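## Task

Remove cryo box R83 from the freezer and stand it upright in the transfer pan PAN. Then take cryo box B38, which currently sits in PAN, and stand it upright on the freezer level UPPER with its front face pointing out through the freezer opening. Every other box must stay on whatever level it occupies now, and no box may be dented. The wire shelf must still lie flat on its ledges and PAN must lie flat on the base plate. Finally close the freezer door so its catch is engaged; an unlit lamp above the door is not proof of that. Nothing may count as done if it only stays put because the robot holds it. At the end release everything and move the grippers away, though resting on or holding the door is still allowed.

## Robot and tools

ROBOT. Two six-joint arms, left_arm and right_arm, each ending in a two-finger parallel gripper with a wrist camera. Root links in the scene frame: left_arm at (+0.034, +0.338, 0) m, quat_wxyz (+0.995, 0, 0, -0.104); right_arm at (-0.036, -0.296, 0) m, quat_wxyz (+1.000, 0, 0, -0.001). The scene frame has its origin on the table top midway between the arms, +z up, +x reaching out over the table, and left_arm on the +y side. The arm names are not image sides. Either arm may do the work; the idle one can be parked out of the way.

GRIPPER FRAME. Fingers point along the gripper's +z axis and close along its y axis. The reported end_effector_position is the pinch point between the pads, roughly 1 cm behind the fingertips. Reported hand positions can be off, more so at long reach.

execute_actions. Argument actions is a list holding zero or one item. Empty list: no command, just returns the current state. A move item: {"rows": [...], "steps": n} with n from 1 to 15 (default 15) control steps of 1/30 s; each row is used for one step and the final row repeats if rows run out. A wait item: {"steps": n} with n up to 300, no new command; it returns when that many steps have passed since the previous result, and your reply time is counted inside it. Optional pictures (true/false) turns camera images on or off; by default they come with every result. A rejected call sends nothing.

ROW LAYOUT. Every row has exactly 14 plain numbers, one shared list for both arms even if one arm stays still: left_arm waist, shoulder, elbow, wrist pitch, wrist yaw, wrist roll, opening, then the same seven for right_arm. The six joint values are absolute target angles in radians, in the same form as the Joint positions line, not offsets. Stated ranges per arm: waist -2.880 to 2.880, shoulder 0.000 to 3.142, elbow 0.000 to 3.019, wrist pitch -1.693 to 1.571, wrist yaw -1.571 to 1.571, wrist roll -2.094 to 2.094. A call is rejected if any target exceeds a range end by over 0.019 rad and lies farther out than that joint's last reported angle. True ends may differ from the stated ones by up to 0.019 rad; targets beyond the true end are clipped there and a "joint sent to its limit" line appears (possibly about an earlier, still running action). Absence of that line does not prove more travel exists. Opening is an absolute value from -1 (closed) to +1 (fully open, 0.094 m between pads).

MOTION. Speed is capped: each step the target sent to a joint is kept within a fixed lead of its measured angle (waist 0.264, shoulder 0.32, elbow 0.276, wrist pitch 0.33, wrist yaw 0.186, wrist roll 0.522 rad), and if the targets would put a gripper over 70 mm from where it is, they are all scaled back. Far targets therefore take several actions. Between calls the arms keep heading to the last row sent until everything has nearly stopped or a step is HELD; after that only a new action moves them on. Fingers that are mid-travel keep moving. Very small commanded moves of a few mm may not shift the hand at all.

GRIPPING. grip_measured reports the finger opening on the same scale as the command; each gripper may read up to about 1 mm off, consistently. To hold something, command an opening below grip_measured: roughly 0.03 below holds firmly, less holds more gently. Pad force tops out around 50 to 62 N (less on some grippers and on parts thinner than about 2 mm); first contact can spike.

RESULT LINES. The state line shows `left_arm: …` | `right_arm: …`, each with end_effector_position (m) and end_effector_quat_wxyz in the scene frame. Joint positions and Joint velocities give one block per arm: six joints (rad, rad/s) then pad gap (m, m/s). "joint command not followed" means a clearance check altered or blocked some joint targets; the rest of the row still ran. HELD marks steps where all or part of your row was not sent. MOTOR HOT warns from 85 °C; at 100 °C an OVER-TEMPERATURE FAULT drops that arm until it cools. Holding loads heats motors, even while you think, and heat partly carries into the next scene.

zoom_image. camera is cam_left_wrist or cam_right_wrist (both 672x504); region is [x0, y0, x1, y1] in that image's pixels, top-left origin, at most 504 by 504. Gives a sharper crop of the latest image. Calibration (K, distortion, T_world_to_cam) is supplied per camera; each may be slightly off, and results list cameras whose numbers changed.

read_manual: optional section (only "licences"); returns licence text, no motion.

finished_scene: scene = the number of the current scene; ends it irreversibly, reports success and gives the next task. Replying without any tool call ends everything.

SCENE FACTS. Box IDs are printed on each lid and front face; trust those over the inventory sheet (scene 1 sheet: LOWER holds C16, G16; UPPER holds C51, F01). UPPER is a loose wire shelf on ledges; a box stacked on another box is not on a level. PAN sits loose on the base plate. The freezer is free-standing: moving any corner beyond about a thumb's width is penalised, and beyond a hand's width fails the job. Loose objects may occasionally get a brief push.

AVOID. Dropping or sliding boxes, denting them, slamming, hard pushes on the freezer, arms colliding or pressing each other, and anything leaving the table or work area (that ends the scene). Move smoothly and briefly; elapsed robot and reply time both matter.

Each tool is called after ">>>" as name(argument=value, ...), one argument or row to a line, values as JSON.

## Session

>>> execute_actions(
  actions=[],
)

Scene clock: 0.00 s of 12600.00 s.
left_arm: end_effector_position=(+0.5350, +0.3750, +0.2757) grip_measured=+1.000 end_effector_quat_wxyz=(-0.064, +0.725, -0.685, +0.041) | right_arm: end_effector_position=(+0.3671, +0.2762, +0.1392) grip_measured=+1.000 end_effector_quat_wxyz=(+0.068, -0.405, +0.675, +0.613)
Joint positions: left_arm=[ 0.274  1.555  1.578 -1.444 -0.027 -1.561  0.094] | right_arm=[ 0.731  2.046  1.469 -0.118 -1.19   0.261  0.094]
Joint velocities: left_arm=[-0.005 -0.005 -0.012 -0.007 -0.051 -0.022  0.   ] | right_arm=[-0.005  0.005  0.002 -0.012 -0.037 -0.007  0.   ]
camera_calibration (this result's frames):
cam_left_wrist: T_world_to_cam=[[0.989193, 0.0355906, 0.142234, -0.580099], [-0.0486226, -0.835565, 0.547236, 0.193948], [0.138322, -0.548238, -0.824804, 0.480844], [0, 0, 0, 1]] pos_world=[0.516749, 0.446319, 0.372976]
cam_right_wrist: T_world_to_cam=[[0.618694, 0.0808456, -0.781461, -0.141116], [-0.302565, -0.893446, -0.331976, 0.406969], [-0.725032, 0.441835, -0.528309, 0.338392], [0, 0, 0, 1]] pos_world=[0.455787, 0.2255, 0.203603]

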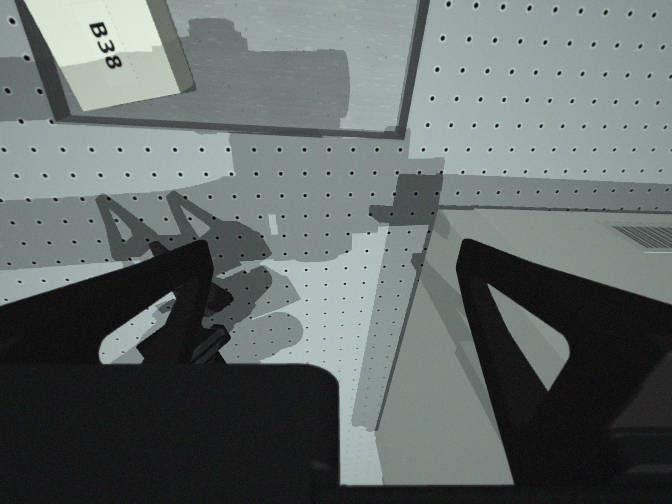

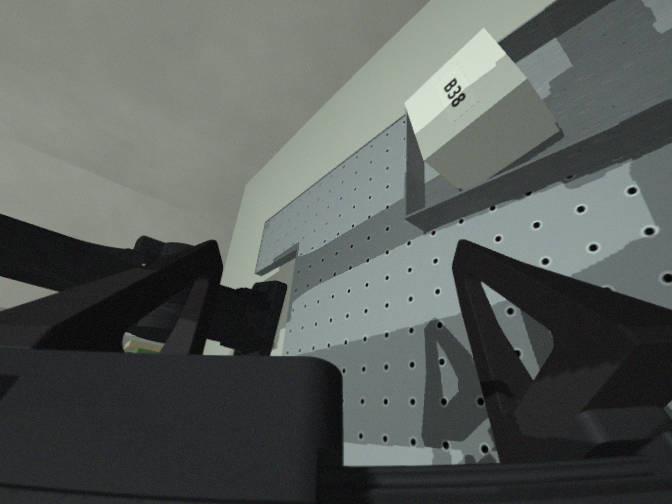

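>>> execute_actions(
  actions=[
    {"rows":[[0.274,0.9,1.2,-1.2,0,-0.8,1,0.731,1.6,1.0,0.1,-1.19,0.26,1]],"steps":15},
  ],
  pictures=false,
)

>>> execute_actions(
  actions=[
    {"rows":[[0.1,0.5,0.8,-0.2,0,0,1,0.5,0.5,0.8,-0.4,0,0,1]],"steps":15},
  ],
  pictures=false,
)

>>> execute_actions(
  actions=[
    {"steps":50},
  ],
)

Scene clock: 2.10 s of 12600.00 s.
left_arm: end_effector_position=(+0.3756, +0.3607, +0.4022) grip_measured=+1.000 end_effector_quat_wxyz=(+0.314, -0.432, +0.834, -0.135) | right_arm: end_effector_position=(+0.2535, +0.1748, +0.2268) grip_measured=+1.000 end_effector_quat_wxyz=(+0.139, -0.441, +0.630, +0.624)
Joint positions: left_arm=[ 0.274  0.855  1.201 -1.218 -0.004 -0.889  0.094] | right_arm=[ 0.731  1.578  0.983  0.083 -1.189  0.261  0.094]
Joint velocities: left_arm=[-0.015 -0.64  -0.002 -0.012  0.037  0.418  0.   ] | right_arm=[-0.024 -0.024 -0.007  0.037  0.022 -0.066  0.   ]
Steps of this call (steps 1 to 48: nothing new was sent; steps 49 to 63: all 15 steps of this action). Readings (joint positions):
49: left_arm=[0.274 1.536 1.547 -1.403 -0.020 -1.501] | right_arm=[0.731 2.036 1.450 -0.096 -1.186 0.261]
50: left_arm=[0.274 1.491 1.473 -1.327 -0.013 -1.422] | right_arm=[0.731 2.011 1.402 -0.061 -1.185 0.261]
52: left_arm=[0.274 1.380 1.326 -1.270 -0.008 -1.286] | right_arm=[0.731 1.934 1.282 -0.019 -1.185 0.261]
56: left_arm=[0.274 1.169 1.206 -1.261 -0.006 -1.108] | right_arm=[0.731 1.746 1.056 0.033 -1.185 0.261]
63: the state above

Scene clock: 2.60 s of 12600.00 s.
left_arm: end_effector_position=(+0.3624, +0.2985, +0.4924) grip_measured=+1.000 end_effector_quat_wxyz=(+0.726, +0.020, +0.684, -0.066) | right_arm: end_effector_position=(+0.3076, -0.0427, +0.3271) grip_measured=+1.000 end_effector_quat_wxyz=(+0.458, -0.269, +0.793, +0.298)
Joint positions: left_arm=[ 0.09   0.487  0.777 -0.225  0.    -0.061  0.094] | right_arm=[ 0.491  0.875  0.781 -0.356 -0.378  0.073  0.094]
Joint velocities: left_arm=[-0.005  0.073 -0.007  0.012 -0.007  0.242  0.   ] | right_arm=[ 0.005 -1.714  0.002 -0.081  1.267 -0.095  0.   ]
Steps of this call (steps 1 to 15: all 15 steps of this action). Readings (joint positions):
1: left_arm=[0.262 0.814 1.172 -1.164 -0.008 -0.822] | right_arm=[0.726 1.567 0.976 0.059 -1.148 0.244]
2: left_arm=[0.228 0.751 1.097 -1.045 -0.008 -0.731] | right_arm=[0.715 1.544 0.953 0.009 -1.098 0.224]
4: left_arm=[0.140 0.589 0.917 -0.837 -0.002 -0.539] | right_arm=[0.667 1.468 0.890 -0.097 -0.998 0.187]
8: left_arm=[0.090 0.450 0.775 -0.474 0.000 -0.234] | right_arm=[0.544 1.271 0.799 -0.279 -0.763 0.126]
15: the state above

Scene clock: 4.27 s of 12600.00 s.
left_arm: end_effector_position=(+0.3642, +0.2982, +0.4912) grip_measured=+1.000 end_effector_quat_wxyz=(+0.726, +0.035, +0.685, -0.049) | right_arm: end_effector_position=(+0.2582, -0.1389, +0.4528) grip_measured=+1.000 end_effector_quat_wxyz=(+0.648, -0.176, +0.722, +0.169)
Joint positions: left_arm=[ 0.09   0.492  0.777 -0.224  0.    -0.016  0.094] | right_arm=[ 0.493  0.499  0.783 -0.388 -0.005  0.016  0.094]
Joint velocities: left_arm=[ 0.005 -0.005  0.007 -0.002 -0.007 -0.007  0.   ] | right_arm=[-0.015 -0.034  0.012  0.007  0.007 -0.051  0.   ]
Steps of this call (steps 1 to 45: the robot went on to your last target; steps 46 to 50: nothing new was sent). Readings (joint positions):
1: left_arm=[0.090 0.490 0.777 -0.225 0.000 -0.052] | right_arm=[0.491 0.817 0.781 -0.358 -0.327 0.068]
2: left_arm=[0.090 0.491 0.777 -0.225 0.000 -0.045] | right_arm=[0.491 0.759 0.781 -0.360 -0.276 0.064]
4: left_arm=[0.090 0.492 0.777 -0.225 0.000 -0.035] | right_arm=[0.493 0.643 0.781 -0.366 -0.141 0.053]
8: left_arm=[0.090 0.492 0.777 -0.224 0.000 -0.024] | right_arm=[0.493 0.466 0.782 -0.375 -0.007 0.032]
50: the state above
All arms were judged still, so your last target was given up. Only a new action makes them travel on or press farther. Fingers that are still opening or closing keep moving.
camera_calibration (this result's frames):
cam_left_wrist: T_world_to_cam=[[-0.113675, -0.993514, -0.00272356, 0.340757], [-0.524923, 0.0623871, -0.84886, 0.594952], [0.843525, -0.0950644, -0.52861, 0.102711], [0, 0, 0, 1]] pos_world=[0.2644, 0.311193, 0.560253]
cam_right_wrist: T_world_to_cam=[[0.478659, -0.877508, -0.0294284, -0.232616], [-0.596762, -0.300568, -0.743998, 0.45216], [0.644019, 0.373683, -0.667533, 0.30866], [0, 0, 0, 1]] pos_world=[0.182393, -0.183558, 0.535602]

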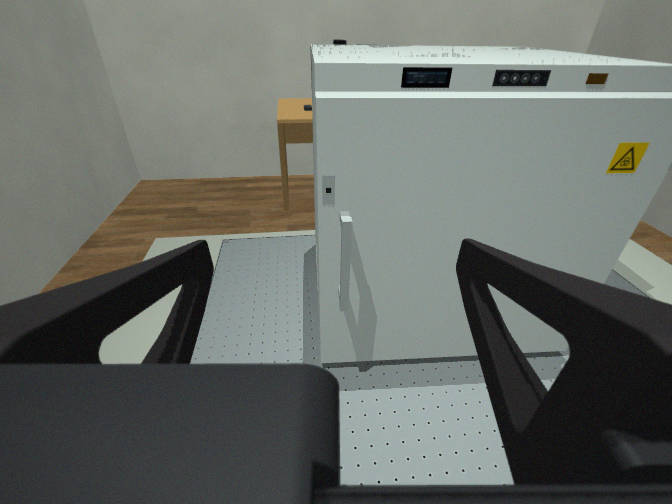

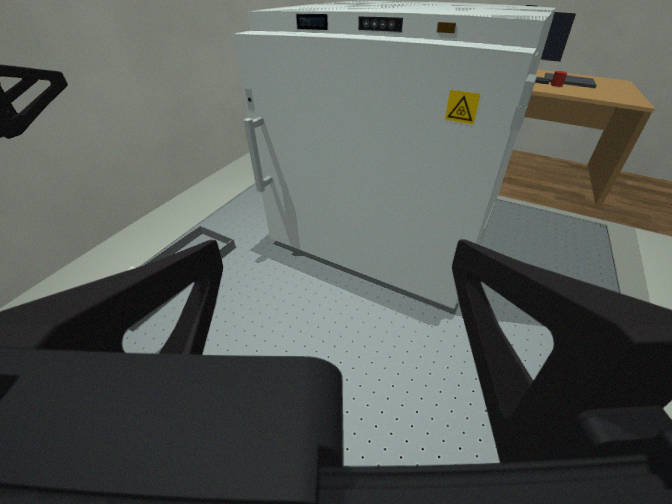

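>>> execute_actions(
  actions=[
    {"rows":[[0.55,1.0,0.55,-0.02,0.25,0.14,1,0.9,1.4,1.2,0.2,0.95,0,0.3]],"steps":15},
  ],
  pictures=false,
)

>>> execute_actions(
  actions=[
    {"rows":[[0.55,1.0,0.55,-0.02,0.25,0.14,1,0.91,2.13,1.82,0.39,0.95,0,0.3]],"steps":15},
  ],
  pictures=false,
)

>>> execute_actions(
  actions=[
    {"steps":40},
  ],
)

Scene clock: 10.70 s of 12600.00 s.
left_arm: end_effector_position=(+0.4576, +0.4317, +0.2230) grip_measured=+1.000 end_effector_quat_wxyz=(+0.532, -0.033, +0.846, +0.003) | right_arm: end_effector_position=(+0.3822, +0.0329, +0.5109) grip_measured=+0.302 end_effector_quat_wxyz=(+0.726, -0.031, +0.681, +0.089)
Joint positions: left_arm=[ 0.523  0.974  0.568 -0.058  0.242  0.086  0.094] | right_arm=[0.884 1.165 1.13  0.127 0.712 0.016 0.061]
Joint velocities: left_arm=[ 0.747  1.031 -0.383  0.144 -0.037  0.227  0.   ] | right_arm=[ 0.181  1.538  0.349  0.383  1.429 -0.022  0.001]
Steps of this call (steps 1 to 90: nothing new was sent; then 2.93 s passed at rest; steps 91 to 105: all 15 steps of this action). Readings (joint positions):
91: left_arm=[0.098 0.497 0.769 -0.213 0.029 -0.011] | right_arm=[0.503 0.508 0.786 -0.370 0.032 0.016]
92: left_arm=[0.117 0.506 0.759 -0.189 0.062 -0.004] | right_arm=[0.528 0.529 0.796 -0.333 0.078 0.016]
94: left_arm=[0.171 0.545 0.728 -0.157 0.121 0.008] | right_arm=[0.599 0.601 0.836 -0.255 0.163 0.016]
98: left_arm=[0.292 0.676 0.662 -0.121 0.193 0.031] | right_arm=[0.751 0.780 0.937 -0.088 0.336 0.016]
105: the state above

Scene clock: 11.20 s of 12600.00 s.
left_arm: end_effector_position=(+0.4491, +0.4444, +0.1889) grip_measured=+1.000 end_effector_quat_wxyz=(+0.506, -0.037, +0.862, +0.012) | right_arm: end_effector_position=(+0.5743, +0.2401, +0.2975) grip_measured=+0.302 end_effector_quat_wxyz=(+0.708, +0.024, +0.705, -0.010)
Joint positions: left_arm=[ 0.559  1.016  0.531 -0.042  0.246  0.123  0.094] | right_arm=[0.897 2.081 1.731 0.356 0.943 0.015 0.061]
Joint velocities: left_arm=[-0.005 -0.005 -0.022  0.002 -0.007  0.095  0.   ] | right_arm=[ 0.024  1.411  0.945  0.134 -0.066 -0.066 -0.   ]
Steps of this call (steps 1 to 15: all 15 steps of this action). Readings (joint positions):
1: left_arm=[0.544 1.004 0.556 -0.056 0.242 0.093] | right_arm=[0.889 1.220 1.147 0.157 0.775 0.015]
2: left_arm=[0.555 1.023 0.545 -0.056 0.242 0.099] | right_arm=[0.892 1.286 1.175 0.200 0.835 0.015]
4: left_arm=[0.559 1.033 0.532 -0.056 0.244 0.107] | right_arm=[0.895 1.423 1.257 0.262 0.898 0.015]
8: left_arm=[0.559 1.022 0.531 -0.045 0.245 0.117] | right_arm=[0.896 1.676 1.431 0.319 0.932 0.015]
15: the state above

Scene clock: 12.53 s of 12600.00 s.
left_arm: end_effector_position=(+0.4491, +0.4444, +0.1889) grip_measured=+1.000 end_effector_quat_wxyz=(+0.506, -0.036, +0.862, +0.013) | right_arm: end_effector_position=(+0.5802, +0.2575, +0.2492) grip_measured=+0.302 end_effector_quat_wxyz=(+0.699, +0.010, +0.715, -0.021)
Joint positions: left_arm=[ 0.559  1.016  0.531 -0.042  0.246  0.124  0.094] | right_arm=[0.905 2.166 1.762 0.366 0.945 0.015 0.061]
Joint velocities: left_arm=[-0.024 -0.005 -0.012 -0.002  0.051 -0.022  0.   ] | right_arm=[-0.005 -0.015  0.012 -0.007 -0.037 -0.022  0.   ]
Steps of this call (steps 1 to 30: the robot went on to your last target; steps 31 to 40: nothing new was sent). Readings (joint positions):
1: left_arm=[0.559 1.016 0.531 -0.042 0.246 0.123] | right_arm=[0.898 2.121 1.752 0.359 0.943 0.015]
2: left_arm=[0.559 1.016 0.531 -0.042 0.246 0.123] | right_arm=[0.899 2.147 1.755 0.359 0.943 0.015]
4: left_arm=[0.559 1.016 0.531 -0.042 0.246 0.123] | right_arm=[0.902 2.181 1.755 0.359 0.944 0.015]
8: left_arm=[0.559 1.016 0.531 -0.042 0.246 0.124] | right_arm=[0.905 2.186 1.756 0.360 0.944 0.015]
40: the state above
All arms were judged still, so your last target was given up. Only a new action makes them travel on or press farther. Fingers that are still opening or closing keep moving.
camera_calibration (this result's frames):
cam_left_wrist: T_world_to_cam=[[0.0704841, -0.997502, -0.00456441, 0.41424], [-0.901031, -0.0617028, -0.429343, 0.518627], [0.427989, 0.0343745, -0.90313, 0.0850271], [0, 0, 0, 1]] pos_world=[0.401711, 0.442284, 0.30135]
cam_right_wrist: T_world_to_cam=[[-0.0365325, -0.999328, 0.00312729, 0.277281], [-0.604472, 0.0196055, -0.796385, 0.546969], [0.795788, -0.0309843, -0.604781, -0.182264], [0, 0, 0, 1]] pos_world=[0.485801, 0.260724, 0.324501]

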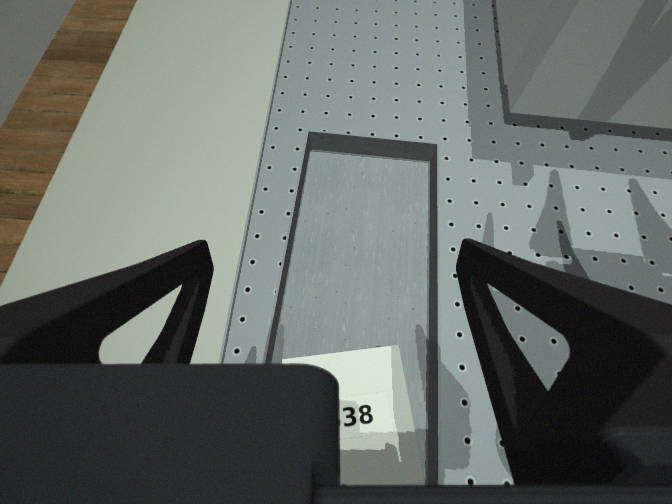

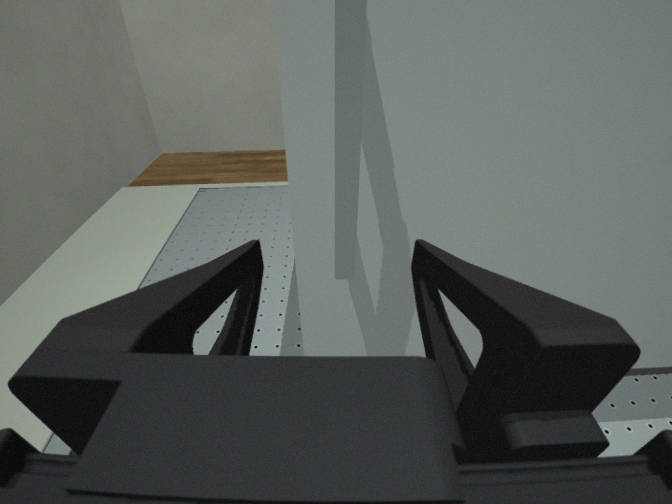

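>>> execute_actions(
  actions=[
    {"rows":[[0.53,1.0,0.5,0.03,0.2,0.09,1,0.895,2.17,1.83,0.36,0.94,0,0.3],[0.51,1.0,0.46,0.07,0.15,0.06,1,0.885,2.18,1.85,0.35,0.93,0,0.3],[0.49,1.0,0.42,0.11,0.1,0.03,1,0.877,2.19,1.87,0.345,0.92,0,0.3],[0.48,1.0,0.38,0.15,0.055,0.01,1,0.87,2.2,1.89,0.34,0.915,0,0.3],[0.48,1.02,0.35,0.2,0.055,0.01,1,0.862,2.21,1.91,0.33,0.905,0,0.3],[0.48,1.05,0.33,0.25,0.055,0.01,1,0.855,2.22,1.93,0.325,0.9,0,0.3],[0.48,1.08,0.31,0.3,0.055,0.01,1,0.847,2.23,1.95,0.32,0.89,0,0.3],[0.48,1.11,0.295,0.345,0.055,0.01,1,0.84,2.24,1.97,0.31,0.885,0,0.3],[0.48,1.14,0.28,0.39,0.055,0.01,1,0.835,2.25,1.985,0.305,0.88,0,0.3]],"steps":15},
  ],
  pictures=false,
)

>>> execute_actions(
  actions=[
    {"steps":12},
  ],
)

Scene clock: 17.30 s of 12600.00 s.
left_arm: end_effector_position=(+0.4072, +0.4320, +0.0855) grip_measured=+1.000 end_effector_quat_wxyz=(+0.496, -0.090, +0.862, +0.050) | right_arm: end_effector_position=(+0.6414, +0.2414, +0.2854) grip_measured=+0.302 end_effector_quat_wxyz=(+0.713, +0.033, +0.700, -0.008)
Joint positions: left_arm=[0.483 1.15  0.269 0.354 0.059 0.031 0.094] | right_arm=[0.829 2.222 1.929 0.321 0.884 0.015 0.061]
Joint velocities: left_arm=[-0.015 -0.005 -0.017  0.212 -0.066 -0.022  0.   ] | right_arm=[-0.151  0.015  0.017 -0.017 -0.007 -0.007  0.   ]
Steps of this call (steps 1 to 90: nothing new was sent; then 1.27 s passed at rest; steps 91 to 105: all 15 steps of this action). Readings (joint positions):
91: left_arm=[0.556 1.016 0.528 -0.033 0.226 0.121] | right_arm=[0.905 2.166 1.762 0.366 0.945 0.015]
92: left_arm=[0.549 1.016 0.517 -0.007 0.189 0.114] | right_arm=[0.904 2.166 1.764 0.366 0.941 0.015]
94: left_arm=[0.523 1.013 0.470 0.067 0.097 0.087] | right_arm=[0.901 2.172 1.784 0.360 0.926 0.015]
98: left_arm=[0.484 1.038 0.332 0.232 0.062 0.052] | right_arm=[0.881 2.202 1.870 0.338 0.895 0.015]
105: the state above

Scene clock: 17.70 s of 12600.00 s.
left_arm: end_effector_position=(+0.4087, +0.4324, +0.0882) grip_measured=+1.000 end_effector_quat_wxyz=(+0.502, -0.092, +0.859, +0.050) | right_arm: end_effector_position=(+0.6423, +0.2420, +0.2790) grip_measured=+0.302 end_effector_quat_wxyz=(+0.711, +0.031, +0.702, -0.010)
Joint positions: left_arm=[0.483 1.15  0.269 0.367 0.059 0.026 0.094] | right_arm=[0.829 2.229 1.929 0.319 0.884 0.015 0.061]
Joint velocities: left_arm=[-0.015 -0.015  0.007 -0.002  0.022 -0.037  0.   ] | right_arm=[ 0.024  0.015 -0.017 -0.007 -0.037  0.081 -0.   ]
Steps of this call (steps 1 to 12: the robot went on to your last target). Readings (joint positions):
1: left_arm=[0.483 1.150 0.269 0.360 0.059 0.031] | right_arm=[0.825 2.223 1.929 0.320 0.884 0.015]
2: left_arm=[0.483 1.150 0.269 0.364 0.059 0.030] | right_arm=[0.822 2.224 1.929 0.320 0.884 0.015]
4: left_arm=[0.483 1.150 0.269 0.366 0.059 0.028] | right_arm=[0.820 2.226 1.929 0.319 0.884 0.015]
8: left_arm=[0.483 1.150 0.269 0.367 0.059 0.027] | right_arm=[0.824 2.229 1.929 0.319 0.884 0.015]
12: the state above
camera_calibration (this result's frames):
cam_left_wrist: T_world_to_cam=[[0.203125, -0.979063, -0.0132999, 0.343237], [-0.88706, -0.178252, -0.425854, 0.482613], [0.414567, 0.0982992, -0.904694, -0.0102481], [0, 0, 0, 1]] pos_world=[0.362635, 0.423084, 0.200816]
cam_right_wrist: T_world_to_cam=[[-0.0510499, -0.997825, -0.0416923, 0.285411], [-0.574634, 0.0634917, -0.815944, 0.584251], [0.816817, -0.017696, -0.576626, -0.238773], [0, 0, 0, 1]] pos_world=[0.545334, 0.24347, 0.350933]

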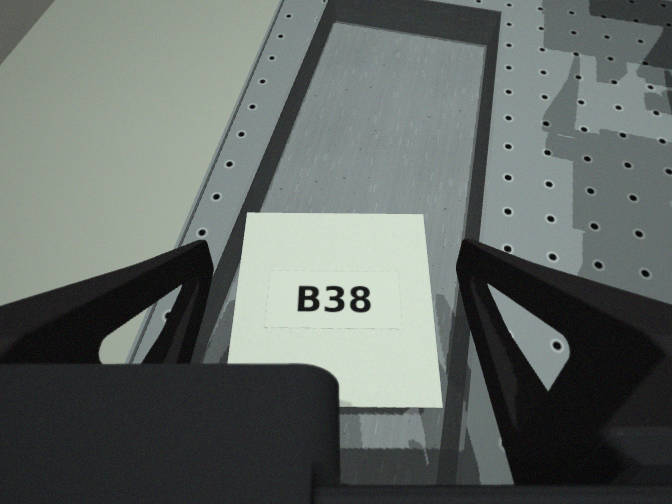

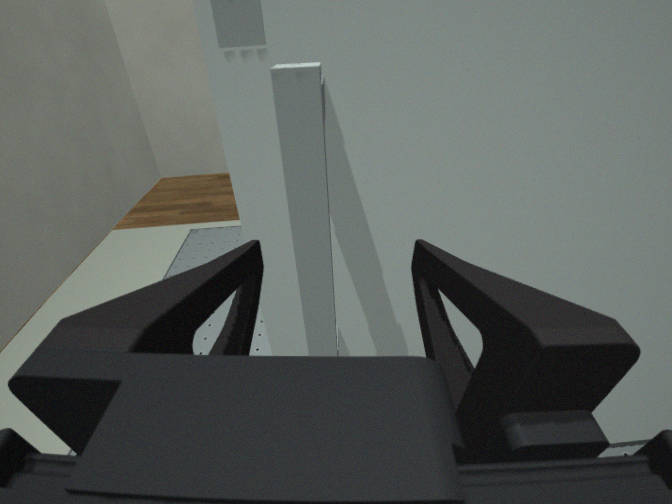

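>>> execute_actions(
  actions=[
    {"rows":[[0.4,0.9,0.5,0.1,0,0,1,0.835,2.27,2.0,0.305,0.88,0,0.3],[0.4,0.9,0.5,0.1,0,0,1,0.835,2.28,2.015,0.305,0.88,0,0.3],[0.4,0.9,0.5,0.1,0,0,1,0.835,2.28,2.015,0.305,0.88,0,0.3],[0.4,0.9,0.5,0.1,0,0,1,0.835,2.28,2.015,0.305,0.88,0,0.3],[0.4,0.9,0.5,0.1,0,0,1,0.835,2.28,2.015,0.305,0.88,0,0.3],[0.3,0.5,0.7,0,0,0,1,0.835,2.28,2.015,0.305,0.88,0,0.3],[0.3,0.5,0.7,0,0,0,1,0.835,2.28,2.015,0.305,0.88,0,-0.85]],"steps":15},
  ],
  pictures=false,
)

>>> execute_actions(
  actions=[
    {"steps":10},
  ],
)

Scene clock: 23.07 s of 12600.00 s.
left_arm: end_effector_position=(+0.4166, +0.3920, +0.2591) grip_measured=+1.000 end_effector_quat_wxyz=(+0.620, -0.043, +0.782, +0.048) | right_arm: end_effector_position=(+0.6467, +0.2495, +0.2657) grip_measured=-0.749 end_effector_quat_wxyz=(+0.709, +0.019, +0.704, -0.018)
Joint positions: left_arm=[0.356 0.724 0.412 0.082 0.014 0.026 0.094] | right_arm=[ 0.83   2.262  1.956  0.316  0.879 -0.006  0.012]
Joint velocities: left_arm=[-0.142 -0.884  0.208 -0.222 -0.051 -0.007  0.   ] | right_arm=[ 0.015 -0.015 -0.017 -0.002 -0.007 -0.022  0.001]
Steps of this call (steps 1 to 30: the robot went on to your last target; steps 31 to 90: nothing new was sent; then 1.87 s passed at rest; steps 91 to 105: all 15 steps of this action). Readings (joint positions):
91: left_arm=[0.480 1.142 0.274 0.344 0.047 0.026] | right_arm=[0.830 2.230 1.930 0.319 0.884 0.015]
92: left_arm=[0.472 1.123 0.283 0.298 0.035 0.026] | right_arm=[0.830 2.234 1.935 0.319 0.884 0.015]
94: left_arm=[0.454 1.068 0.304 0.234 0.022 0.026] | right_arm=[0.830 2.244 1.951 0.319 0.884 0.015]
98: left_arm=[0.412 0.948 0.353 0.151 0.014 0.026] | right_arm=[0.830 2.256 1.954 0.319 0.884 0.015]
105: the state above

Scene clock: 23.40 s of 12600.00 s.
left_arm: end_effector_position=(+0.3920, +0.3777, +0.3808) grip_measured=+1.000 end_effector_quat_wxyz=(+0.710, -0.028, +0.702, +0.047) | right_arm: end_effector_position=(+0.6467, +0.2495, +0.2657) grip_measured=-0.749 end_effector_quat_wxyz=(+0.709, +0.019, +0.704, -0.018)
Joint positions: left_arm=[0.324 0.541 0.525 0.029 0.008 0.026 0.094] | right_arm=[ 0.83   2.262  1.956  0.316  0.879 -0.007  0.012]
Joint velocities: left_arm=[-0.093 -0.278  0.418 -0.115 -0.007 -0.022  0.   ] | right_arm=[-0.015  0.005 -0.012 -0.007 -0.022 -0.051 -0.001]
Steps of this call (steps 1 to 10: the robot went on to your last target). Readings (joint positions):
1: left_arm=[0.352 0.695 0.420 0.075 0.013 0.026] | right_arm=[0.830 2.262 1.956 0.316 0.879 -0.007]
2: left_arm=[0.348 0.669 0.429 0.069 0.013 0.026] | right_arm=[0.830 2.262 1.956 0.316 0.879 -0.007]
4: left_arm=[0.341 0.625 0.449 0.058 0.012 0.026] | right_arm=[0.830 2.262 1.956 0.316 0.879 -0.007]
8: left_arm=[0.329 0.561 0.497 0.038 0.010 0.026] | right_arm=[0.830 2.262 1.956 0.316 0.879 -0.007]
10: the state above
camera_calibration (this result's frames):
cam_left_wrist: T_world_to_cam=[[0.112387, -0.992628, -0.0453805, 0.349804], [-0.567937, -0.0266938, -0.822639, 0.551498], [0.815363, 0.118227, -0.56675, -0.0265605], [0, 0, 0, 1]] pos_world=[0.295559, 0.365087, 0.454505]
cam_right_wrist: T_world_to_cam=[[-0.0449638, -0.998893, -0.0138567, 0.281505], [-0.5805, 0.037414, -0.8134, 0.585105], [0.813018, -0.0285297, -0.581539, -0.243406], [0, 0, 0, 1]] pos_world=[0.550204, 0.252358, 0.338275]

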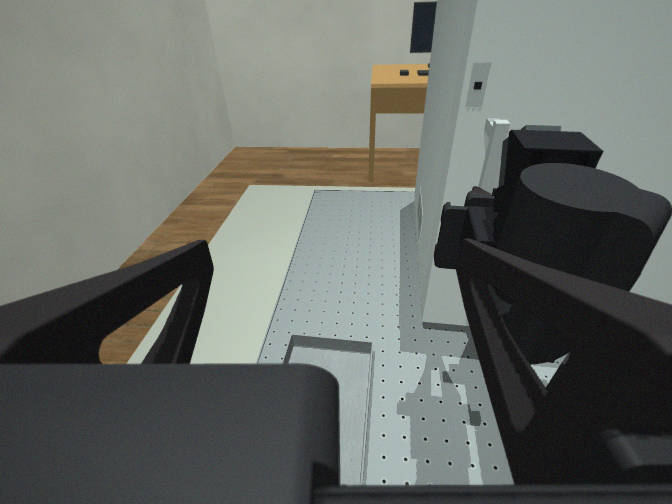

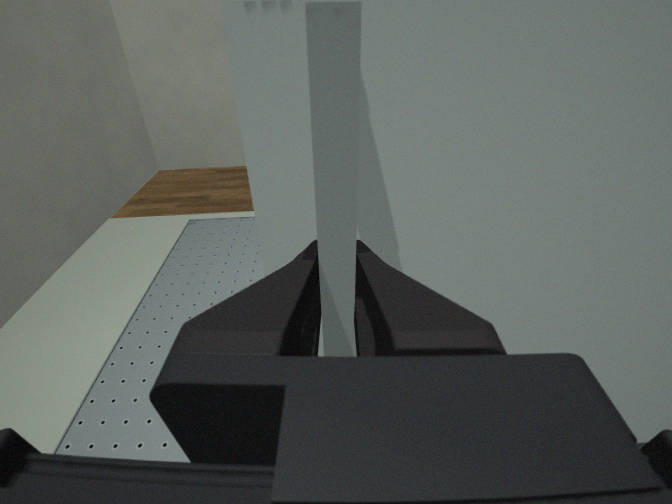

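>>> execute_actions(
  actions=[
    {"rows":[[0.3,0.5,0.7,0,0,0,1,0.833,2.22,1.93,0.34,0.87,0,-0.85],[0.3,0.5,0.7,0,0,0,1,0.836,2.2,1.90,0.355,0.86,0,-0.85],[0.3,0.5,0.7,0,0,0,1,0.84,2.18,1.865,0.37,0.845,0,-0.85],[0.3,0.5,0.7,0,0,0,1,0.844,2.155,1.82,0.39,0.83,0,-0.85],[0.3,0.5,0.7,0,0,0,1,0.848,2.13,1.775,0.41,0.812,0,-0.85],[0.3,0.5,0.7,0,0,0,1,0.853,2.10,1.73,0.425,0.795,0,-0.85],[0.3,0.5,0.7,0,0,0,1,0.857,2.07,1.68,0.445,0.778,0,-0.85],[0.3,0.5,0.7,0,0,0,1,0.861,2.042,1.632,0.46,0.761,0,-0.85],[0.3,0.5,0.7,0,0,0,1,0.866,2.01,1.58,0.48,0.737,0,-0.85],[0.3,0.5,0.7,0,0,0,1,0.871,1.98,1.53,0.50,0.713,0,-0.85],[0.3,0.5,0.7,0,0,0,1,0.876,1.947,1.478,0.52,0.689,0,-0.85],[0.3,0.5,0.7,0,0,0,1,0.88,1.915,1.427,0.54,0.665,0,-0.85],[0.3,0.5,0.7,0,0,0,1,0.884,1.884,1.376,0.56,0.64,0,-0.85],[0.3,0.5,0.7,0,0,0,1,0.888,1.852,1.325,0.58,0.615,0,-0.85],[0.3,0.5,0.7,0,0,0,1,0.891,1.821,1.274,0.597,0.591,0,-0.85]],"steps":15},
  ],
)

>>> execute_actions(
  actions=[
    {"rows":[[0.3,0.5,0.7,0,0,0,1,0.893,1.79,1.23,0.61,0.563,0,-0.85],[0.3,0.5,0.7,0,0,0,1,0.895,1.759,1.186,0.623,0.535,0,-0.85],[0.3,0.5,0.7,0,0,0,1,0.897,1.728,1.142,0.636,0.508,0,-0.85],[0.3,0.5,0.7,0,0,0,1,0.898,1.697,1.098,0.649,0.48,0,-0.85],[0.3,0.5,0.7,0,0,0,1,0.898,1.666,1.054,0.662,0.452,0,-0.85],[0.3,0.5,0.7,0,0,0,1,0.897,1.635,1.01,0.675,0.424,0,-0.85],[0.3,0.5,0.7,0,0,0,1,0.896,1.603,0.966,0.687,0.396,0,-0.85],[0.3,0.5,0.7,0,0,0,1,0.892,1.57,0.927,0.694,0.363,0,-0.85],[0.3,0.5,0.7,0,0,0,1,0.887,1.537,0.888,0.70,0.33,0,-0.85],[0.3,0.5,0.7,0,0,0,1,0.881,1.504,0.849,0.706,0.296,0,-0.85],[0.3,0.5,0.7,0,0,0,1,0.875,1.47,0.81,0.712,0.261,0,-0.85],[0.3,0.5,0.7,0,0,0,1,0.868,1.437,0.771,0.717,0.225,0,-0.85],[0.3,0.5,0.7,0,0,0,1,0.859,1.404,0.732,0.721,0.188,0,-0.85],[0.3,0.5,0.7,0,0,0,1,0.849,1.372,0.694,0.725,0.149,0,-0.85]],"steps":15},
  ],
  pictures=false,
)

>>> execute_actions(
  actions=[
    {"rows":[[-0.05,0.5,0.7,0,0,0,1,0.834,1.335,0.66,0.72,0.105,0,-0.85],[-0.05,0.5,0.7,0,0,0,1,0.818,1.30,0.63,0.715,0.06,0,-0.85],[-0.05,0.5,0.7,0,0,0,1,0.80,1.265,0.60,0.71,0.013,0,-0.85],[-0.05,0.5,0.7,0,0,0,1,0.78,1.23,0.57,0.70,-0.035,0,-0.85],[-0.05,0.5,0.7,0,0,0,1,0.759,1.195,0.54,0.69,-0.085,0,-0.85],[-0.05,0.5,0.7,0,0,0,1,0.736,1.16,0.51,0.68,-0.136,0,-0.85],[-0.05,0.5,0.7,0,0,0,1,0.711,1.125,0.48,0.67,-0.189,0,-0.85],[-0.05,0.5,0.7,0,0,0,1,0.68,1.09,0.46,0.655,-0.25,0,-0.85],[-0.05,0.5,0.7,0,0,0,1,0.645,1.055,0.44,0.64,-0.31,0,-0.85],[-0.05,0.5,0.7,0,0,0,1,0.61,1.02,0.42,0.625,-0.375,0,-0.85],[-0.05,0.5,0.7,0,0,0,1,0.57,0.99,0.40,0.61,-0.445,0,-0.85],[-0.05,0.5,0.7,0,0,0,1,0.525,0.96,0.38,0.595,-0.52,0,-0.85],[-0.05,0.5,0.7,0,0,0,1,0.478,0.93,0.365,0.58,-0.595,0,-0.85],[-0.05,0.5,0.7,0,0,0,1,0.427,0.90,0.35,0.565,-0.673,0,-0.85]],"steps":15},
  ],
  pictures=false,
)

>>> execute_actions(
  actions=[
    {"steps":15},
  ],
)

Scene clock: 37.43 s of 12600.00 s.
left_arm: end_effector_position=(+0.3771, +0.3715, +0.4623) grip_measured=+1.000 end_effector_quat_wxyz=(+0.756, -0.026, +0.652, +0.043) | right_arm: end_effector_position=(+0.5197, +0.2217, +0.2635) grip_measured=-0.750 end_effector_quat_wxyz=(+0.699, -0.099, +0.703, +0.091)
Joint positions: left_arm=[0.309 0.504 0.643 0.009 0.004 0.016 0.094] | right_arm=[ 0.885  1.911  1.362  0.54   0.613 -0.005  0.012]
Joint velocities: left_arm=[-0.005 -0.024 -0.002  0.012  0.037 -0.022  0.   ] | right_arm=[ 0.103 -0.923 -1.404  0.589 -0.799  0.051  0.   ]
Steps of this call (steps 1 to 30: the robot went on to your last target; steps 31 to 90: nothing new was sent; then 10.53 s passed at rest; steps 91 to 105: all 15 steps of this action). Readings (joint positions):
91: left_arm=[0.309 0.504 0.643 0.009 0.004 0.016] | right_arm=[0.830 2.261 1.953 0.318 0.876 -0.007]
92: left_arm=[0.309 0.504 0.643 0.009 0.004 0.016] | right_arm=[0.829 2.256 1.944 0.323 0.864 -0.008]
94: left_arm=[0.309 0.504 0.643 0.009 0.004 0.016] | right_arm=[0.824 2.238 1.908 0.343 0.813 -0.010]
98: left_arm=[0.309 0.504 0.643 0.009 0.004 0.016] | right_arm=[0.848 2.134 1.730 0.409 0.774 -0.011]
105: the state above
camera_calibration (this result's frames):
cam_left_wrist: T_world_to_cam=[[0.10641, -0.993712, -0.0348387, 0.346851], [-0.452025, -0.0171372, -0.891841, 0.594586], [0.885636, 0.110649, -0.451006, -0.0446635], [0, 0, 0, 1]] pos_world=[0.271415, 0.359802, 0.522216]
cam_right_wrist: T_world_to_cam=[[0.272252, -0.962222, -0.00284598, 0.0721209], [-0.570992, -0.159175, -0.805377, 0.547141], [0.774498, 0.220891, -0.592757, -0.174495], [0, 0, 0, 1]] pos_world=[0.427924, 0.195032, 0.337427]

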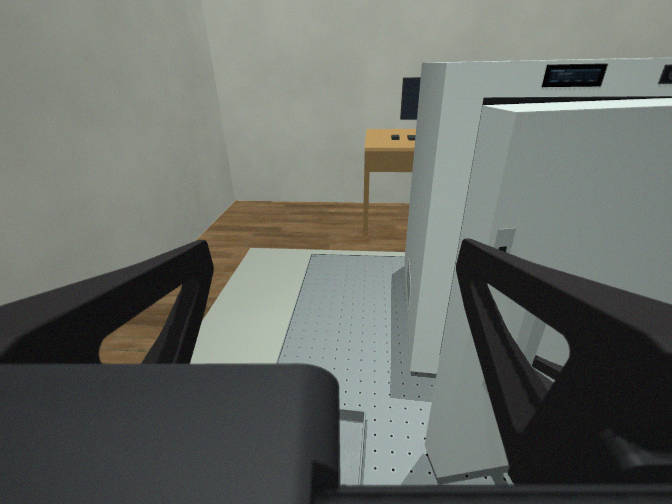

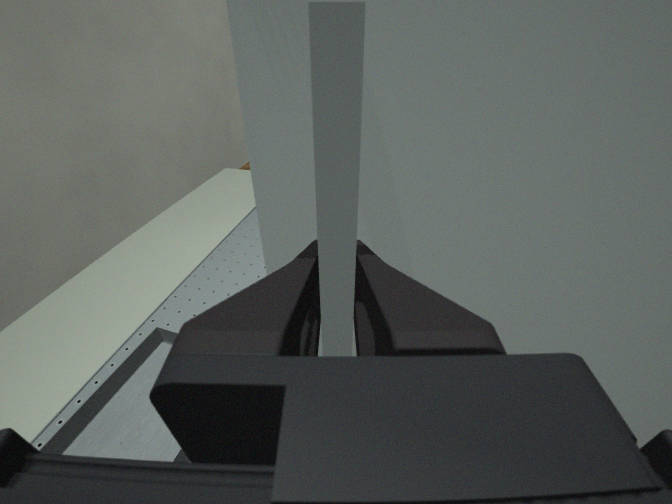

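Scene clock: 37.93 s of 12600.00 s.
left_arm: end_effector_position=(+0.3771, +0.3715, +0.4623) grip_measured=+1.000 end_effector_quat_wxyz=(+0.756, -0.026, +0.652, +0.043) | right_arm: end_effector_position=(+0.3588, +0.1153, +0.2614) grip_measured=-0.750 end_effector_quat_wxyz=(+0.660, -0.244, +0.670, +0.237)
Joint positions: left_arm=[0.309 0.504 0.643 0.009 0.004 0.016 0.094] | right_arm=[ 0.859  1.43   0.72   0.693  0.162 -0.003  0.012]
Joint velocities: left_arm=[-0.005  0.005 -0.002  0.017  0.037 -0.007  0.   ] | right_arm=[-0.151 -0.904 -0.926  0.071 -0.608  0.007 -0.001]
Steps of this call (steps 1 to 15: all 15 steps of this action). Readings (joint positions):
1: left_arm=[0.309 0.504 0.643 0.009 0.004 0.016] | right_arm=[0.888 1.880 1.312 0.558 0.588 -0.005]
2: left_arm=[0.309 0.504 0.643 0.009 0.004 0.016] | right_arm=[0.892 1.848 1.264 0.574 0.561 -0.005]
4: left_arm=[0.309 0.504 0.643 0.009 0.004 0.016] | right_arm=[0.895 1.785 1.171 0.601 0.507 -0.004]
8: left_arm=[0.309 0.504 0.643 0.009 0.004 0.016] | right_arm=[0.897 1.661 0.995 0.651 0.394 -0.003]
15: the state above

Scene clock: 38.43 s of 12600.00 s.
left_arm: end_effector_position=(+0.3663, +0.2464, +0.4621) grip_measured=+1.000 end_effector_quat_wxyz=(+0.751, +0.093, +0.646, -0.096) | right_arm: end_effector_position=(+0.2645, -0.0348, +0.2613) grip_measured=-0.750 end_effector_quat_wxyz=(+0.600, -0.369, +0.606, +0.369)
Joint positions: left_arm=[-0.058  0.504  0.643  0.008  0.003  0.015  0.094] | right_arm=[ 0.459  0.95   0.353  0.587 -0.642 -0.001  0.012]
Joint velocities: left_arm=[ 0.005  0.005 -0.002 -0.002 -0.022 -0.007  0.   ] | right_arm=[-1.06  -0.825 -0.452 -0.237 -1.253  0.066  0.001]
Steps of this call (steps 1 to 15: all 15 steps of this action). Readings (joint positions):
1: left_arm=[0.290 0.504 0.643 0.009 -0.005 0.015] | right_arm=[0.854 1.401 0.690 0.694 0.139 -0.003]
2: left_arm=[0.232 0.504 0.643 0.009 -0.008 0.015] | right_arm=[0.843 1.375 0.663 0.694 0.104 -0.003]
4: left_arm=[0.074 0.504 0.643 0.008 -0.005 0.015] | right_arm=[0.813 1.322 0.612 0.694 0.014 -0.003]
8: left_arm=[-0.075 0.504 0.643 0.008 0.003 0.015] | right_arm=[0.728 1.190 0.498 0.681 -0.185 -0.003]
15: the state above

Scene clock: 38.93 s of 12600.00 s.
left_arm: end_effector_position=(+0.3663, +0.2464, +0.4621) grip_measured=+1.000 end_effector_quat_wxyz=(+0.751, +0.093, +0.646, -0.096) | right_arm: end_effector_position=(+0.2592, -0.0498, +0.2609) grip_measured=-0.750 end_effector_quat_wxyz=(+0.603, -0.366, +0.607, +0.367)
Joint positions: left_arm=[-0.058  0.504  0.643  0.008  0.003  0.015  0.094] | right_arm=[ 0.417  0.902  0.327  0.571 -0.676  0.002  0.012]
Joint velocities: left_arm=[-0.015  0.005  0.002 -0.002 -0.022 -0.037  0.   ] | right_arm=[ 0.015 -0.015  0.017 -0.007  0.037 -0.007 -0.001]
Steps of this call (steps 1 to 15: the robot went on to your last target). Readings (joint positions):
1: left_arm=[-0.058 0.504 0.643 0.008 0.003 0.015] | right_arm=[0.433 0.926 0.340 0.581 -0.668 0.001]
2: left_arm=[-0.058 0.504 0.643 0.008 0.003 0.015] | right_arm=[0.420 0.909 0.330 0.577 -0.676 0.002]
4: left_arm=[-0.058 0.504 0.643 0.008 0.003 0.015] | right_arm=[0.416 0.901 0.327 0.572 -0.676 0.002]
8: left_arm=[-0.058 0.504 0.643 0.008 0.003 0.015] | right_arm=[0.417 0.902 0.327 0.571 -0.676 0.002]
15: the state above
camera_calibration (this result's frames):
cam_left_wrist: T_world_to_cam=[[-0.256745, -0.965908, -0.0332232, 0.349076], [-0.429195, 0.144748, -0.891538, 0.538996], [0.865952, -0.214639, -0.451726, 0.0663703], [0, 0, 0, 1]] pos_world=[0.263485, 0.273403, 0.522114]
cam_right_wrist: T_world_to_cam=[[0.889549, -0.456503, -0.0175404, -0.249199], [-0.281771, -0.518032, -0.807619, 0.260859], [0.359594, 0.723359, -0.589444, 0.217412], [0, 0, 0, 1]] pos_world=[0.216997, -0.135893, 0.334456]

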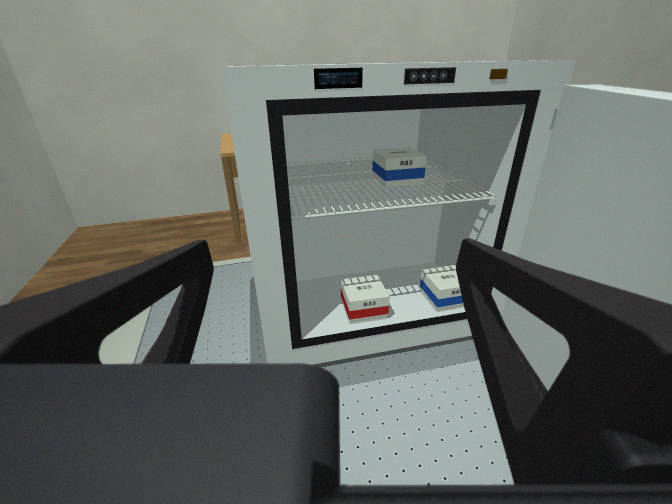

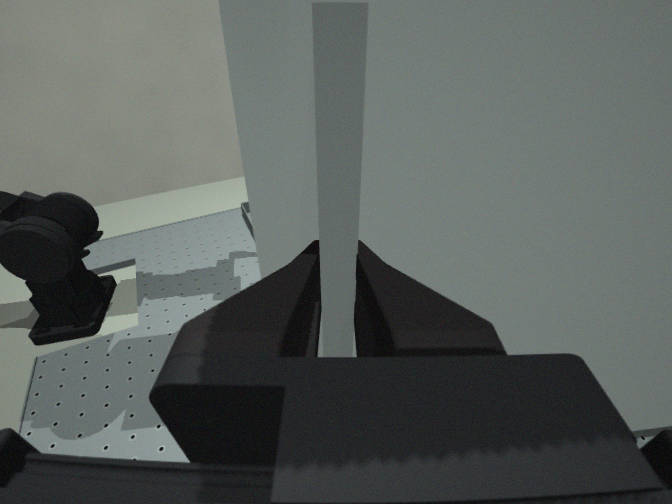

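>>> zoom_image(
  camera="cam_left_wrist",
  region=[270, 90, 530, 340],
)

Region (270, 90, 530, 340) of cam_left_wrist's 672x504 image, scaled by 1.938, with more detail than that image has; it fills the top 485 rows of this view, and the rest is white.

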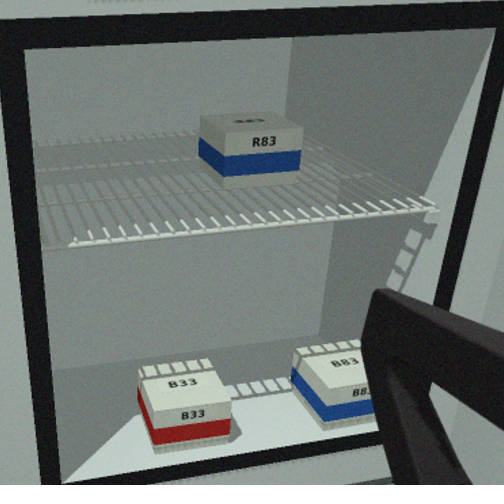

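>>> execute_actions(
  actions=[
    {"rows":[[0.48,0.8,0.3,0.25,0.06,0.02,1,0.427,0.90,0.35,0.565,-0.673,0,-0.85]],"steps":15},
  ],
  pictures=false,
)

>>> execute_actions(
  actions=[
    {"rows":[[0.48,0.8,0.3,0.25,0.06,0.02,1,0.427,0.90,0.35,0.565,-0.673,0,-0.85],[0.48,0.8,0.3,0.25,0.06,0.02,1,0.427,0.90,0.35,0.565,-0.673,0,-0.85],[0.48,0.8,0.3,0.25,0.06,0.02,1,0.427,0.90,0.35,0.565,-0.673,0,-0.85],[0.48,0.85,0.26,0.32,0.06,0.02,1,0.427,0.90,0.35,0.565,-0.673,0,-0.85],[0.48,0.9,0.23,0.39,0.06,0.02,1,0.427,0.90,0.35,0.565,-0.673,0,-0.85],[0.48,0.95,0.2,0.46,0.06,0.02,1,0.427,0.90,0.35,0.565,-0.673,0,-0.85],[0.48,1.0,0.175,0.52,0.06,0.02,1,0.427,0.90,0.35,0.565,-0.673,0,-0.85]],"steps":15},
  ],
)

Scene clock: 52.33 s of 12600.00 s.
left_arm: end_effector_position=(+0.3982, +0.4296, +0.1875) grip_measured=+1.000 end_effector_quat_wxyz=(+0.586, -0.088, +0.803, +0.062) | right_arm: end_effector_position=(+0.2592, -0.0498, +0.2609) grip_measured=-0.750 end_effector_quat_wxyz=(+0.603, -0.366, +0.607, +0.367)
Joint positions: left_arm=[0.482 0.806 0.292 0.204 0.057 0.015 0.094] | right_arm=[ 0.417  0.902  0.327  0.571 -0.676  0.002  0.012]
Joint velocities: left_arm=[ 0.659  0.23  -0.33   0.046  0.037  0.007  0.   ] | right_arm=[ 0.005  0.005 -0.007 -0.002  0.051  0.11  -0.001]
Steps of this call (steps 1 to 15: the robot went on to your last target; steps 16 to 387: nothing new was sent; steps 388 to 402: all 15 steps of this action). Readings (joint positions):
388: left_arm=[-0.051 0.508 0.635 0.022 0.013 0.015] | right_arm=[0.417 0.902 0.327 0.571 -0.676 0.002]
389: left_arm=[-0.033 0.517 0.620 0.051 0.021 0.015] | right_arm=[0.417 0.902 0.327 0.571 -0.676 0.002]
391: left_arm=[0.018 0.551 0.577 0.090 0.030 0.015] | right_arm=[0.417 0.902 0.327 0.571 -0.676 0.002]
395: left_arm=[0.142 0.649 0.463 0.137 0.044 0.015] | right_arm=[0.417 0.902 0.327 0.571 -0.676 0.002]
402: the state above

Scene clock: 52.83 s of 12600.00 s.
left_arm: end_effector_position=(+0.3838, +0.4282, +0.1128) grip_measured=+1.000 end_effector_quat_wxyz=(+0.564, -0.093, +0.818, +0.060) | right_arm: end_effector_position=(+0.2592, -0.0498, +0.2609) grip_measured=-0.750 end_effector_quat_wxyz=(+0.603, -0.366, +0.607, +0.367)
Joint positions: left_arm=[0.489 1.014 0.163 0.485 0.057 0.015 0.094] | right_arm=[ 0.417  0.902  0.327  0.571 -0.676  0.002  0.012]
Joint velocities: left_arm=[-0.015 -0.005 -0.007  0.139 -0.051 -0.007  0.   ] | right_arm=[-0.005 -0.015 -0.002  0.002 -0.066 -0.037 -0.   ]
Steps of this call (steps 1 to 15: all 15 steps of this action). Readings (joint positions):
1: left_arm=[0.496 0.811 0.284 0.204 0.057 0.015] | right_arm=[0.417 0.902 0.327 0.571 -0.676 0.002]
2: left_arm=[0.498 0.812 0.282 0.206 0.057 0.015] | right_arm=[0.417 0.902 0.327 0.571 -0.676 0.002]
4: left_arm=[0.493 0.814 0.280 0.230 0.057 0.015] | right_arm=[0.417 0.902 0.327 0.571 -0.676 0.002]
8: left_arm=[0.489 0.915 0.224 0.443 0.057 0.015] | right_arm=[0.417 0.902 0.327 0.571 -0.676 0.002]
15: the state above
camera_calibration (this result's frames):
cam_left_wrist: T_world_to_cam=[[0.218332, -0.975783, -0.013368, 0.337243], [-0.813196, -0.174346, -0.555262, 0.454851], [0.539485, 0.132102, -0.831568, -0.0478551], [0, 0, 0, 1]] pos_world=[0.322069, 0.414699, 0.217275]
cam_right_wrist: T_world_to_cam=[[0.889549, -0.456503, -0.0175404, -0.249199], [-0.281771, -0.518032, -0.807619, 0.260859], [0.359594, 0.723359, -0.589444, 0.217412], [0, 0, 0, 1]] pos_world=[0.216997, -0.135893, 0.334456]

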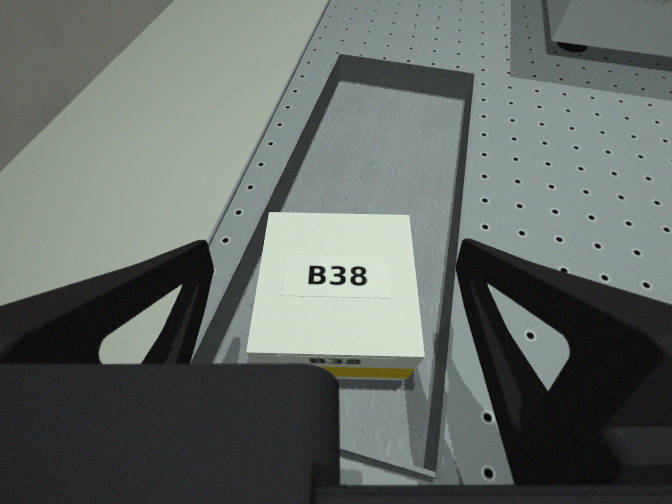

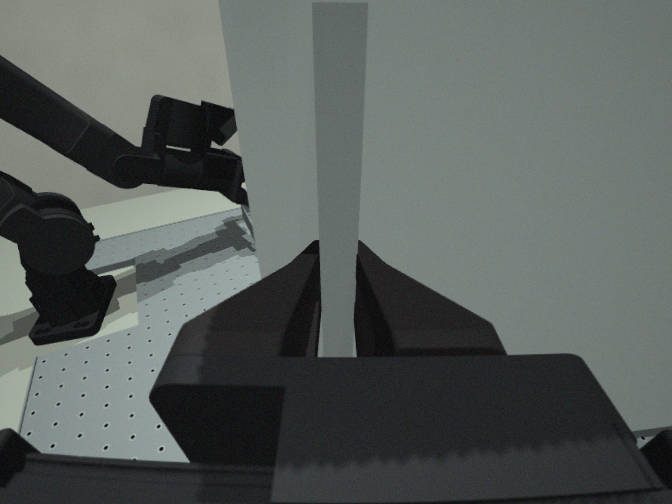

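>>> execute_actions(
  actions=[
    {"rows":[[0.48,1.04,0.16,0.57,0.06,0.02,0.85,0.427,0.90,0.35,0.565,-0.673,0,-0.85],[0.48,1.08,0.155,0.615,0.06,0.02,0.85,0.427,0.90,0.35,0.565,-0.673,0,-0.85],[0.48,1.12,0.15,0.66,0.06,0.02,0.85,0.427,0.90,0.35,0.565,-0.673,0,-0.85],[0.48,1.16,0.145,0.705,0.06,0.02,0.85,0.427,0.90,0.35,0.565,-0.673,0,-0.85],[0.48,1.2,0.14,0.75,0.06,0.02,0.85,0.427,0.90,0.35,0.565,-0.673,0,-0.85],[0.48,1.24,0.136,0.795,0.06,0.02,0.85,0.427,0.90,0.35,0.565,-0.673,0,-0.85],[0.48,1.28,0.133,0.835,0.06,0.02,0.85,0.427,0.90,0.35,0.565,-0.673,0,-0.85],[0.48,1.32,0.13,0.88,0.06,0.02,0.85,0.427,0.90,0.35,0.565,-0.673,0,-0.85],[0.48,1.36,0.128,0.92,0.06,0.02,0.85,0.427,0.90,0.35,0.565,-0.673,0,-0.85],[0.48,1.39,0.126,0.95,0.06,0.02,0.85,0.427,0.90,0.35,0.565,-0.673,0,-0.85],[0.48,1.42,0.125,0.975,0.06,0.02,0.85,0.427,0.90,0.35,0.565,-0.673,0,-0.85]],"steps":15},
  ],
  pictures=false,
)

>>> execute_actions(
  actions=[
    {"steps":10},
  ],
)

Scene clock: 57.40 s of 12600.00 s.
left_arm: end_effector_position=(+0.3896, +0.4299, +0.0589) grip_measured=+0.852 end_effector_quat_wxyz=(+0.564, -0.093, +0.818, +0.060) | right_arm: end_effector_position=(+0.2592, -0.0498, +0.2609) grip_measured=-0.750 end_effector_quat_wxyz=(+0.603, -0.366, +0.607, +0.367)
Joint positions: left_arm=[0.489 1.429 0.128 0.936 0.057 0.015 0.087] | right_arm=[ 0.417  0.902  0.327  0.571 -0.676  0.002  0.012]
Joint velocities: left_arm=[-0.015 -0.024 -0.037  0.1   -0.022 -0.022 -0.   ] | right_arm=[ 0.005 -0.015  0.017  0.002  0.007 -0.051 -0.   ]
Steps of this call (steps 1 to 30: the robot went on to your last target; steps 31 to 122: nothing new was sent; steps 123 to 137: all 15 steps of this action). Readings (joint positions):
123: left_arm=[0.489 1.015 0.163 0.504 0.057 0.015] | right_arm=[0.417 0.902 0.327 0.571 -0.676 0.002]
124: left_arm=[0.489 1.022 0.161 0.528 0.057 0.015] | right_arm=[0.417 0.902 0.327 0.571 -0.676 0.002]
126: left_arm=[0.489 1.065 0.158 0.603 0.057 0.015] | right_arm=[0.417 0.902 0.327 0.571 -0.676 0.002]
130: left_arm=[0.489 1.231 0.149 0.775 0.057 0.015] | right_arm=[0.417 0.902 0.327 0.571 -0.676 0.002]
137: the state above

Scene clock: 57.73 s of 12600.00 s.
left_arm: end_effector_position=(+0.3905, +0.4301, +0.0621) grip_measured=+0.852 end_effector_quat_wxyz=(+0.570, -0.092, +0.814, +0.061) | right_arm: end_effector_position=(+0.2592, -0.0498, +0.2609) grip_measured=-0.750 end_effector_quat_wxyz=(+0.603, -0.366, +0.607, +0.367)
Joint positions: left_arm=[0.489 1.429 0.127 0.951 0.057 0.015 0.087] | right_arm=[ 0.417  0.902  0.327  0.571 -0.676  0.002  0.012]
Joint velocities: left_arm=[-0.015 -0.015 -0.002  0.012 -0.051  0.007 -0.001] | right_arm=[-0.005 -0.005 -0.002 -0.012 -0.022 -0.007 -0.001]
Steps of this call (steps 1 to 10: the robot went on to your last target). Readings (joint positions):
1: left_arm=[0.489 1.429 0.127 0.941 0.057 0.015] | right_arm=[0.417 0.902 0.327 0.571 -0.676 0.002]
2: left_arm=[0.489 1.429 0.127 0.945 0.057 0.015] | right_arm=[0.417 0.902 0.327 0.571 -0.676 0.002]
4: left_arm=[0.489 1.429 0.127 0.949 0.057 0.015] | right_arm=[0.417 0.902 0.327 0.571 -0.676 0.002]
8: left_arm=[0.489 1.429 0.127 0.951 0.057 0.015] | right_arm=[0.417 0.902 0.327 0.571 -0.676 0.002]
10: the state above
camera_calibration (this result's frames):
cam_left_wrist: T_world_to_cam=[[0.218524, -0.975728, -0.0142353, 0.336941], [-0.805377, -0.172097, -0.567231, 0.429224], [0.551013, 0.135418, -0.823436, -0.100371], [0, 0, 0, 1]] pos_world=[0.327363, 0.416222, 0.165616]
cam_right_wrist: T_world_to_cam=[[0.889549, -0.456503, -0.0175404, -0.249199], [-0.281771, -0.518032, -0.807619, 0.260859], [0.359594, 0.723359, -0.589444, 0.217412], [0, 0, 0, 1]] pos_world=[0.216997, -0.135893, 0.334456]

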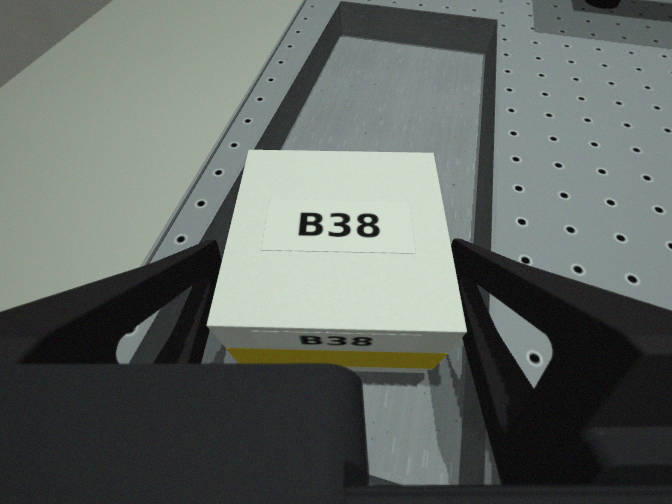

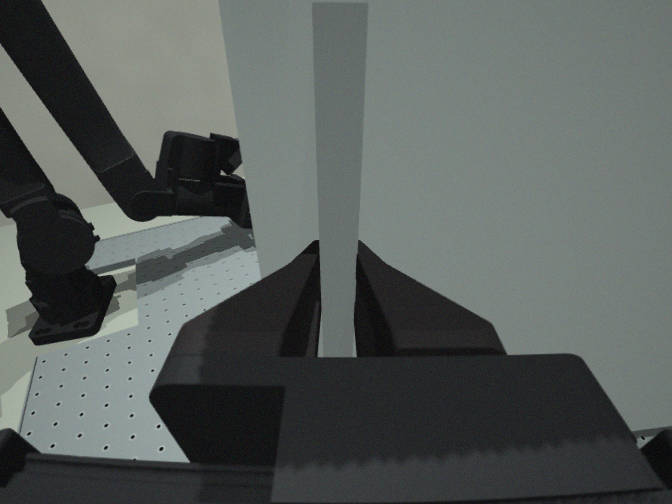

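>>> execute_actions(
  actions=[
    {"rows":[[0.48,1.45,0.125,1.0,0.06,0.02,0.8,0.427,0.90,0.35,0.565,-0.673,0,-0.85],[0.48,1.475,0.125,1.02,0.06,0.02,0.76,0.427,0.90,0.35,0.565,-0.673,0,-0.85],[0.48,1.475,0.125,1.02,0.06,0.02,0.72,0.427,0.90,0.35,0.565,-0.673,0,-0.85],[0.48,1.475,0.125,1.02,0.06,0.02,0.69,0.427,0.90,0.35,0.565,-0.673,0,-0.85],[0.48,1.475,0.125,1.02,0.06,0.02,0.67,0.427,0.90,0.35,0.565,-0.673,0,-0.85],[0.48,1.475,0.125,1.02,0.06,0.02,0.65,0.427,0.90,0.35,0.565,-0.673,0,-0.85],[0.48,1.475,0.125,1.02,0.06,0.02,0.635,0.427,0.90,0.35,0.565,-0.673,0,-0.85],[0.48,1.475,0.125,1.02,0.06,0.02,0.62,0.427,0.90,0.35,0.565,-0.673,0,-0.85],[0.48,1.475,0.125,1.02,0.06,0.02,0.61,0.427,0.90,0.35,0.565,-0.673,0,-0.85],[0.48,1.475,0.125,1.02,0.06,0.02,0.60,0.427,0.90,0.35,0.565,-0.673,0,-0.85],[0.48,1.475,0.125,1.02,0.06,0.02,0.59,0.427,0.90,0.35,0.565,-0.673,0,-0.85],[0.48,1.475,0.125,1.02,0.06,0.02,0.58,0.427,0.90,0.35,0.565,-0.673,0,-0.85]],"steps":15},
  ],
  pictures=false,
)

Scene clock: 63.33 s of 12600.00 s.
left_arm: end_effector_position=(+0.3917, +0.4304, +0.0599) grip_measured=+0.583 end_effector_quat_wxyz=(+0.573, -0.092, +0.812, +0.062) | right_arm: end_effector_position=(+0.2592, -0.0498, +0.2609) grip_measured=-0.750 end_effector_quat_wxyz=(+0.603, -0.366, +0.607, +0.367)
Joint positions: left_arm=[0.489 1.465 0.127 0.995 0.057 0.015 0.074] | right_arm=[ 0.417  0.902  0.327  0.571 -0.676  0.002  0.012]
Joint velocities: left_arm=[-0.005 -0.024 -0.012 -0.002 -0.037 -0.022  0.   ] | right_arm=[-0.005 -0.005 -0.012 -0.007 -0.051 -0.007 -0.001]
Steps of this call (steps 1 to 30: the robot went on to your last target; steps 31 to 153: nothing new was sent; steps 154 to 168: all 15 steps of this action). Readings (joint positions):
154: left_arm=[0.489 1.430 0.127 0.955 0.057 0.015] | right_arm=[0.417 0.902 0.327 0.571 -0.676 0.002]
155: left_arm=[0.489 1.434 0.127 0.966 0.057 0.015] | right_arm=[0.417 0.902 0.327 0.571 -0.676 0.002]
157: left_arm=[0.489 1.449 0.127 0.988 0.057 0.015] | right_arm=[0.417 0.902 0.327 0.571 -0.676 0.002]
161: left_arm=[0.489 1.465 0.127 0.994 0.057 0.015] | right_arm=[0.417 0.902 0.327 0.571 -0.676 0.002]
168: the state above

>>> execute_actions(
  actions=[
    {"rows":[[0.48,1.475,0.125,1.02,0.06,0.02,0.57,0.427,0.90,0.35,0.565,-0.673,0,-0.85],[0.48,1.475,0.125,1.02,0.06,0.02,0.56,0.427,0.90,0.35,0.565,-0.673,0,-0.85],[0.48,1.475,0.125,1.02,0.06,0.02,0.55,0.427,0.90,0.35,0.565,-0.673,0,-0.85]],"steps":7},
  ],
  pictures=false,
)

Scene clock: 66.47 s of 12600.00 s.
left_arm: end_effector_position=(+0.3917, +0.4304, +0.0599) grip_measured=+0.561 end_effector_quat_wxyz=(+0.573, -0.092, +0.812, +0.062) | right_arm: end_effector_position=(+0.2592, -0.0498, +0.2609) grip_measured=-0.750 end_effector_quat_wxyz=(+0.603, -0.366, +0.607, +0.367)
Joint positions: left_arm=[0.489 1.465 0.127 0.995 0.057 0.015 0.073] | right_arm=[ 0.417  0.902  0.327  0.571 -0.676  0.002  0.012]
Joint velocities: left_arm=[ 0.005  0.005 -0.022 -0.007  0.066 -0.051  0.   ] | right_arm=[-0.005 -0.015  0.002 -0.002  0.007 -0.022 -0.001]
Steps of this call (steps 1 to 15: the robot went on to your last target; steps 16 to 87: nothing new was sent; steps 88 to 94: all 7 steps of this action). Readings (joint positions):
88: left_arm=[0.489 1.465 0.127 0.995 0.057 0.015] | right_arm=[0.417 0.902 0.327 0.571 -0.676 0.002]
89: left_arm=[0.489 1.465 0.127 0.995 0.057 0.015] | right_arm=[0.417 0.902 0.327 0.571 -0.676 0.002]
91: left_arm=[0.489 1.465 0.127 0.995 0.057 0.015] | right_arm=[0.417 0.902 0.327 0.571 -0.676 0.002]
94: the state above


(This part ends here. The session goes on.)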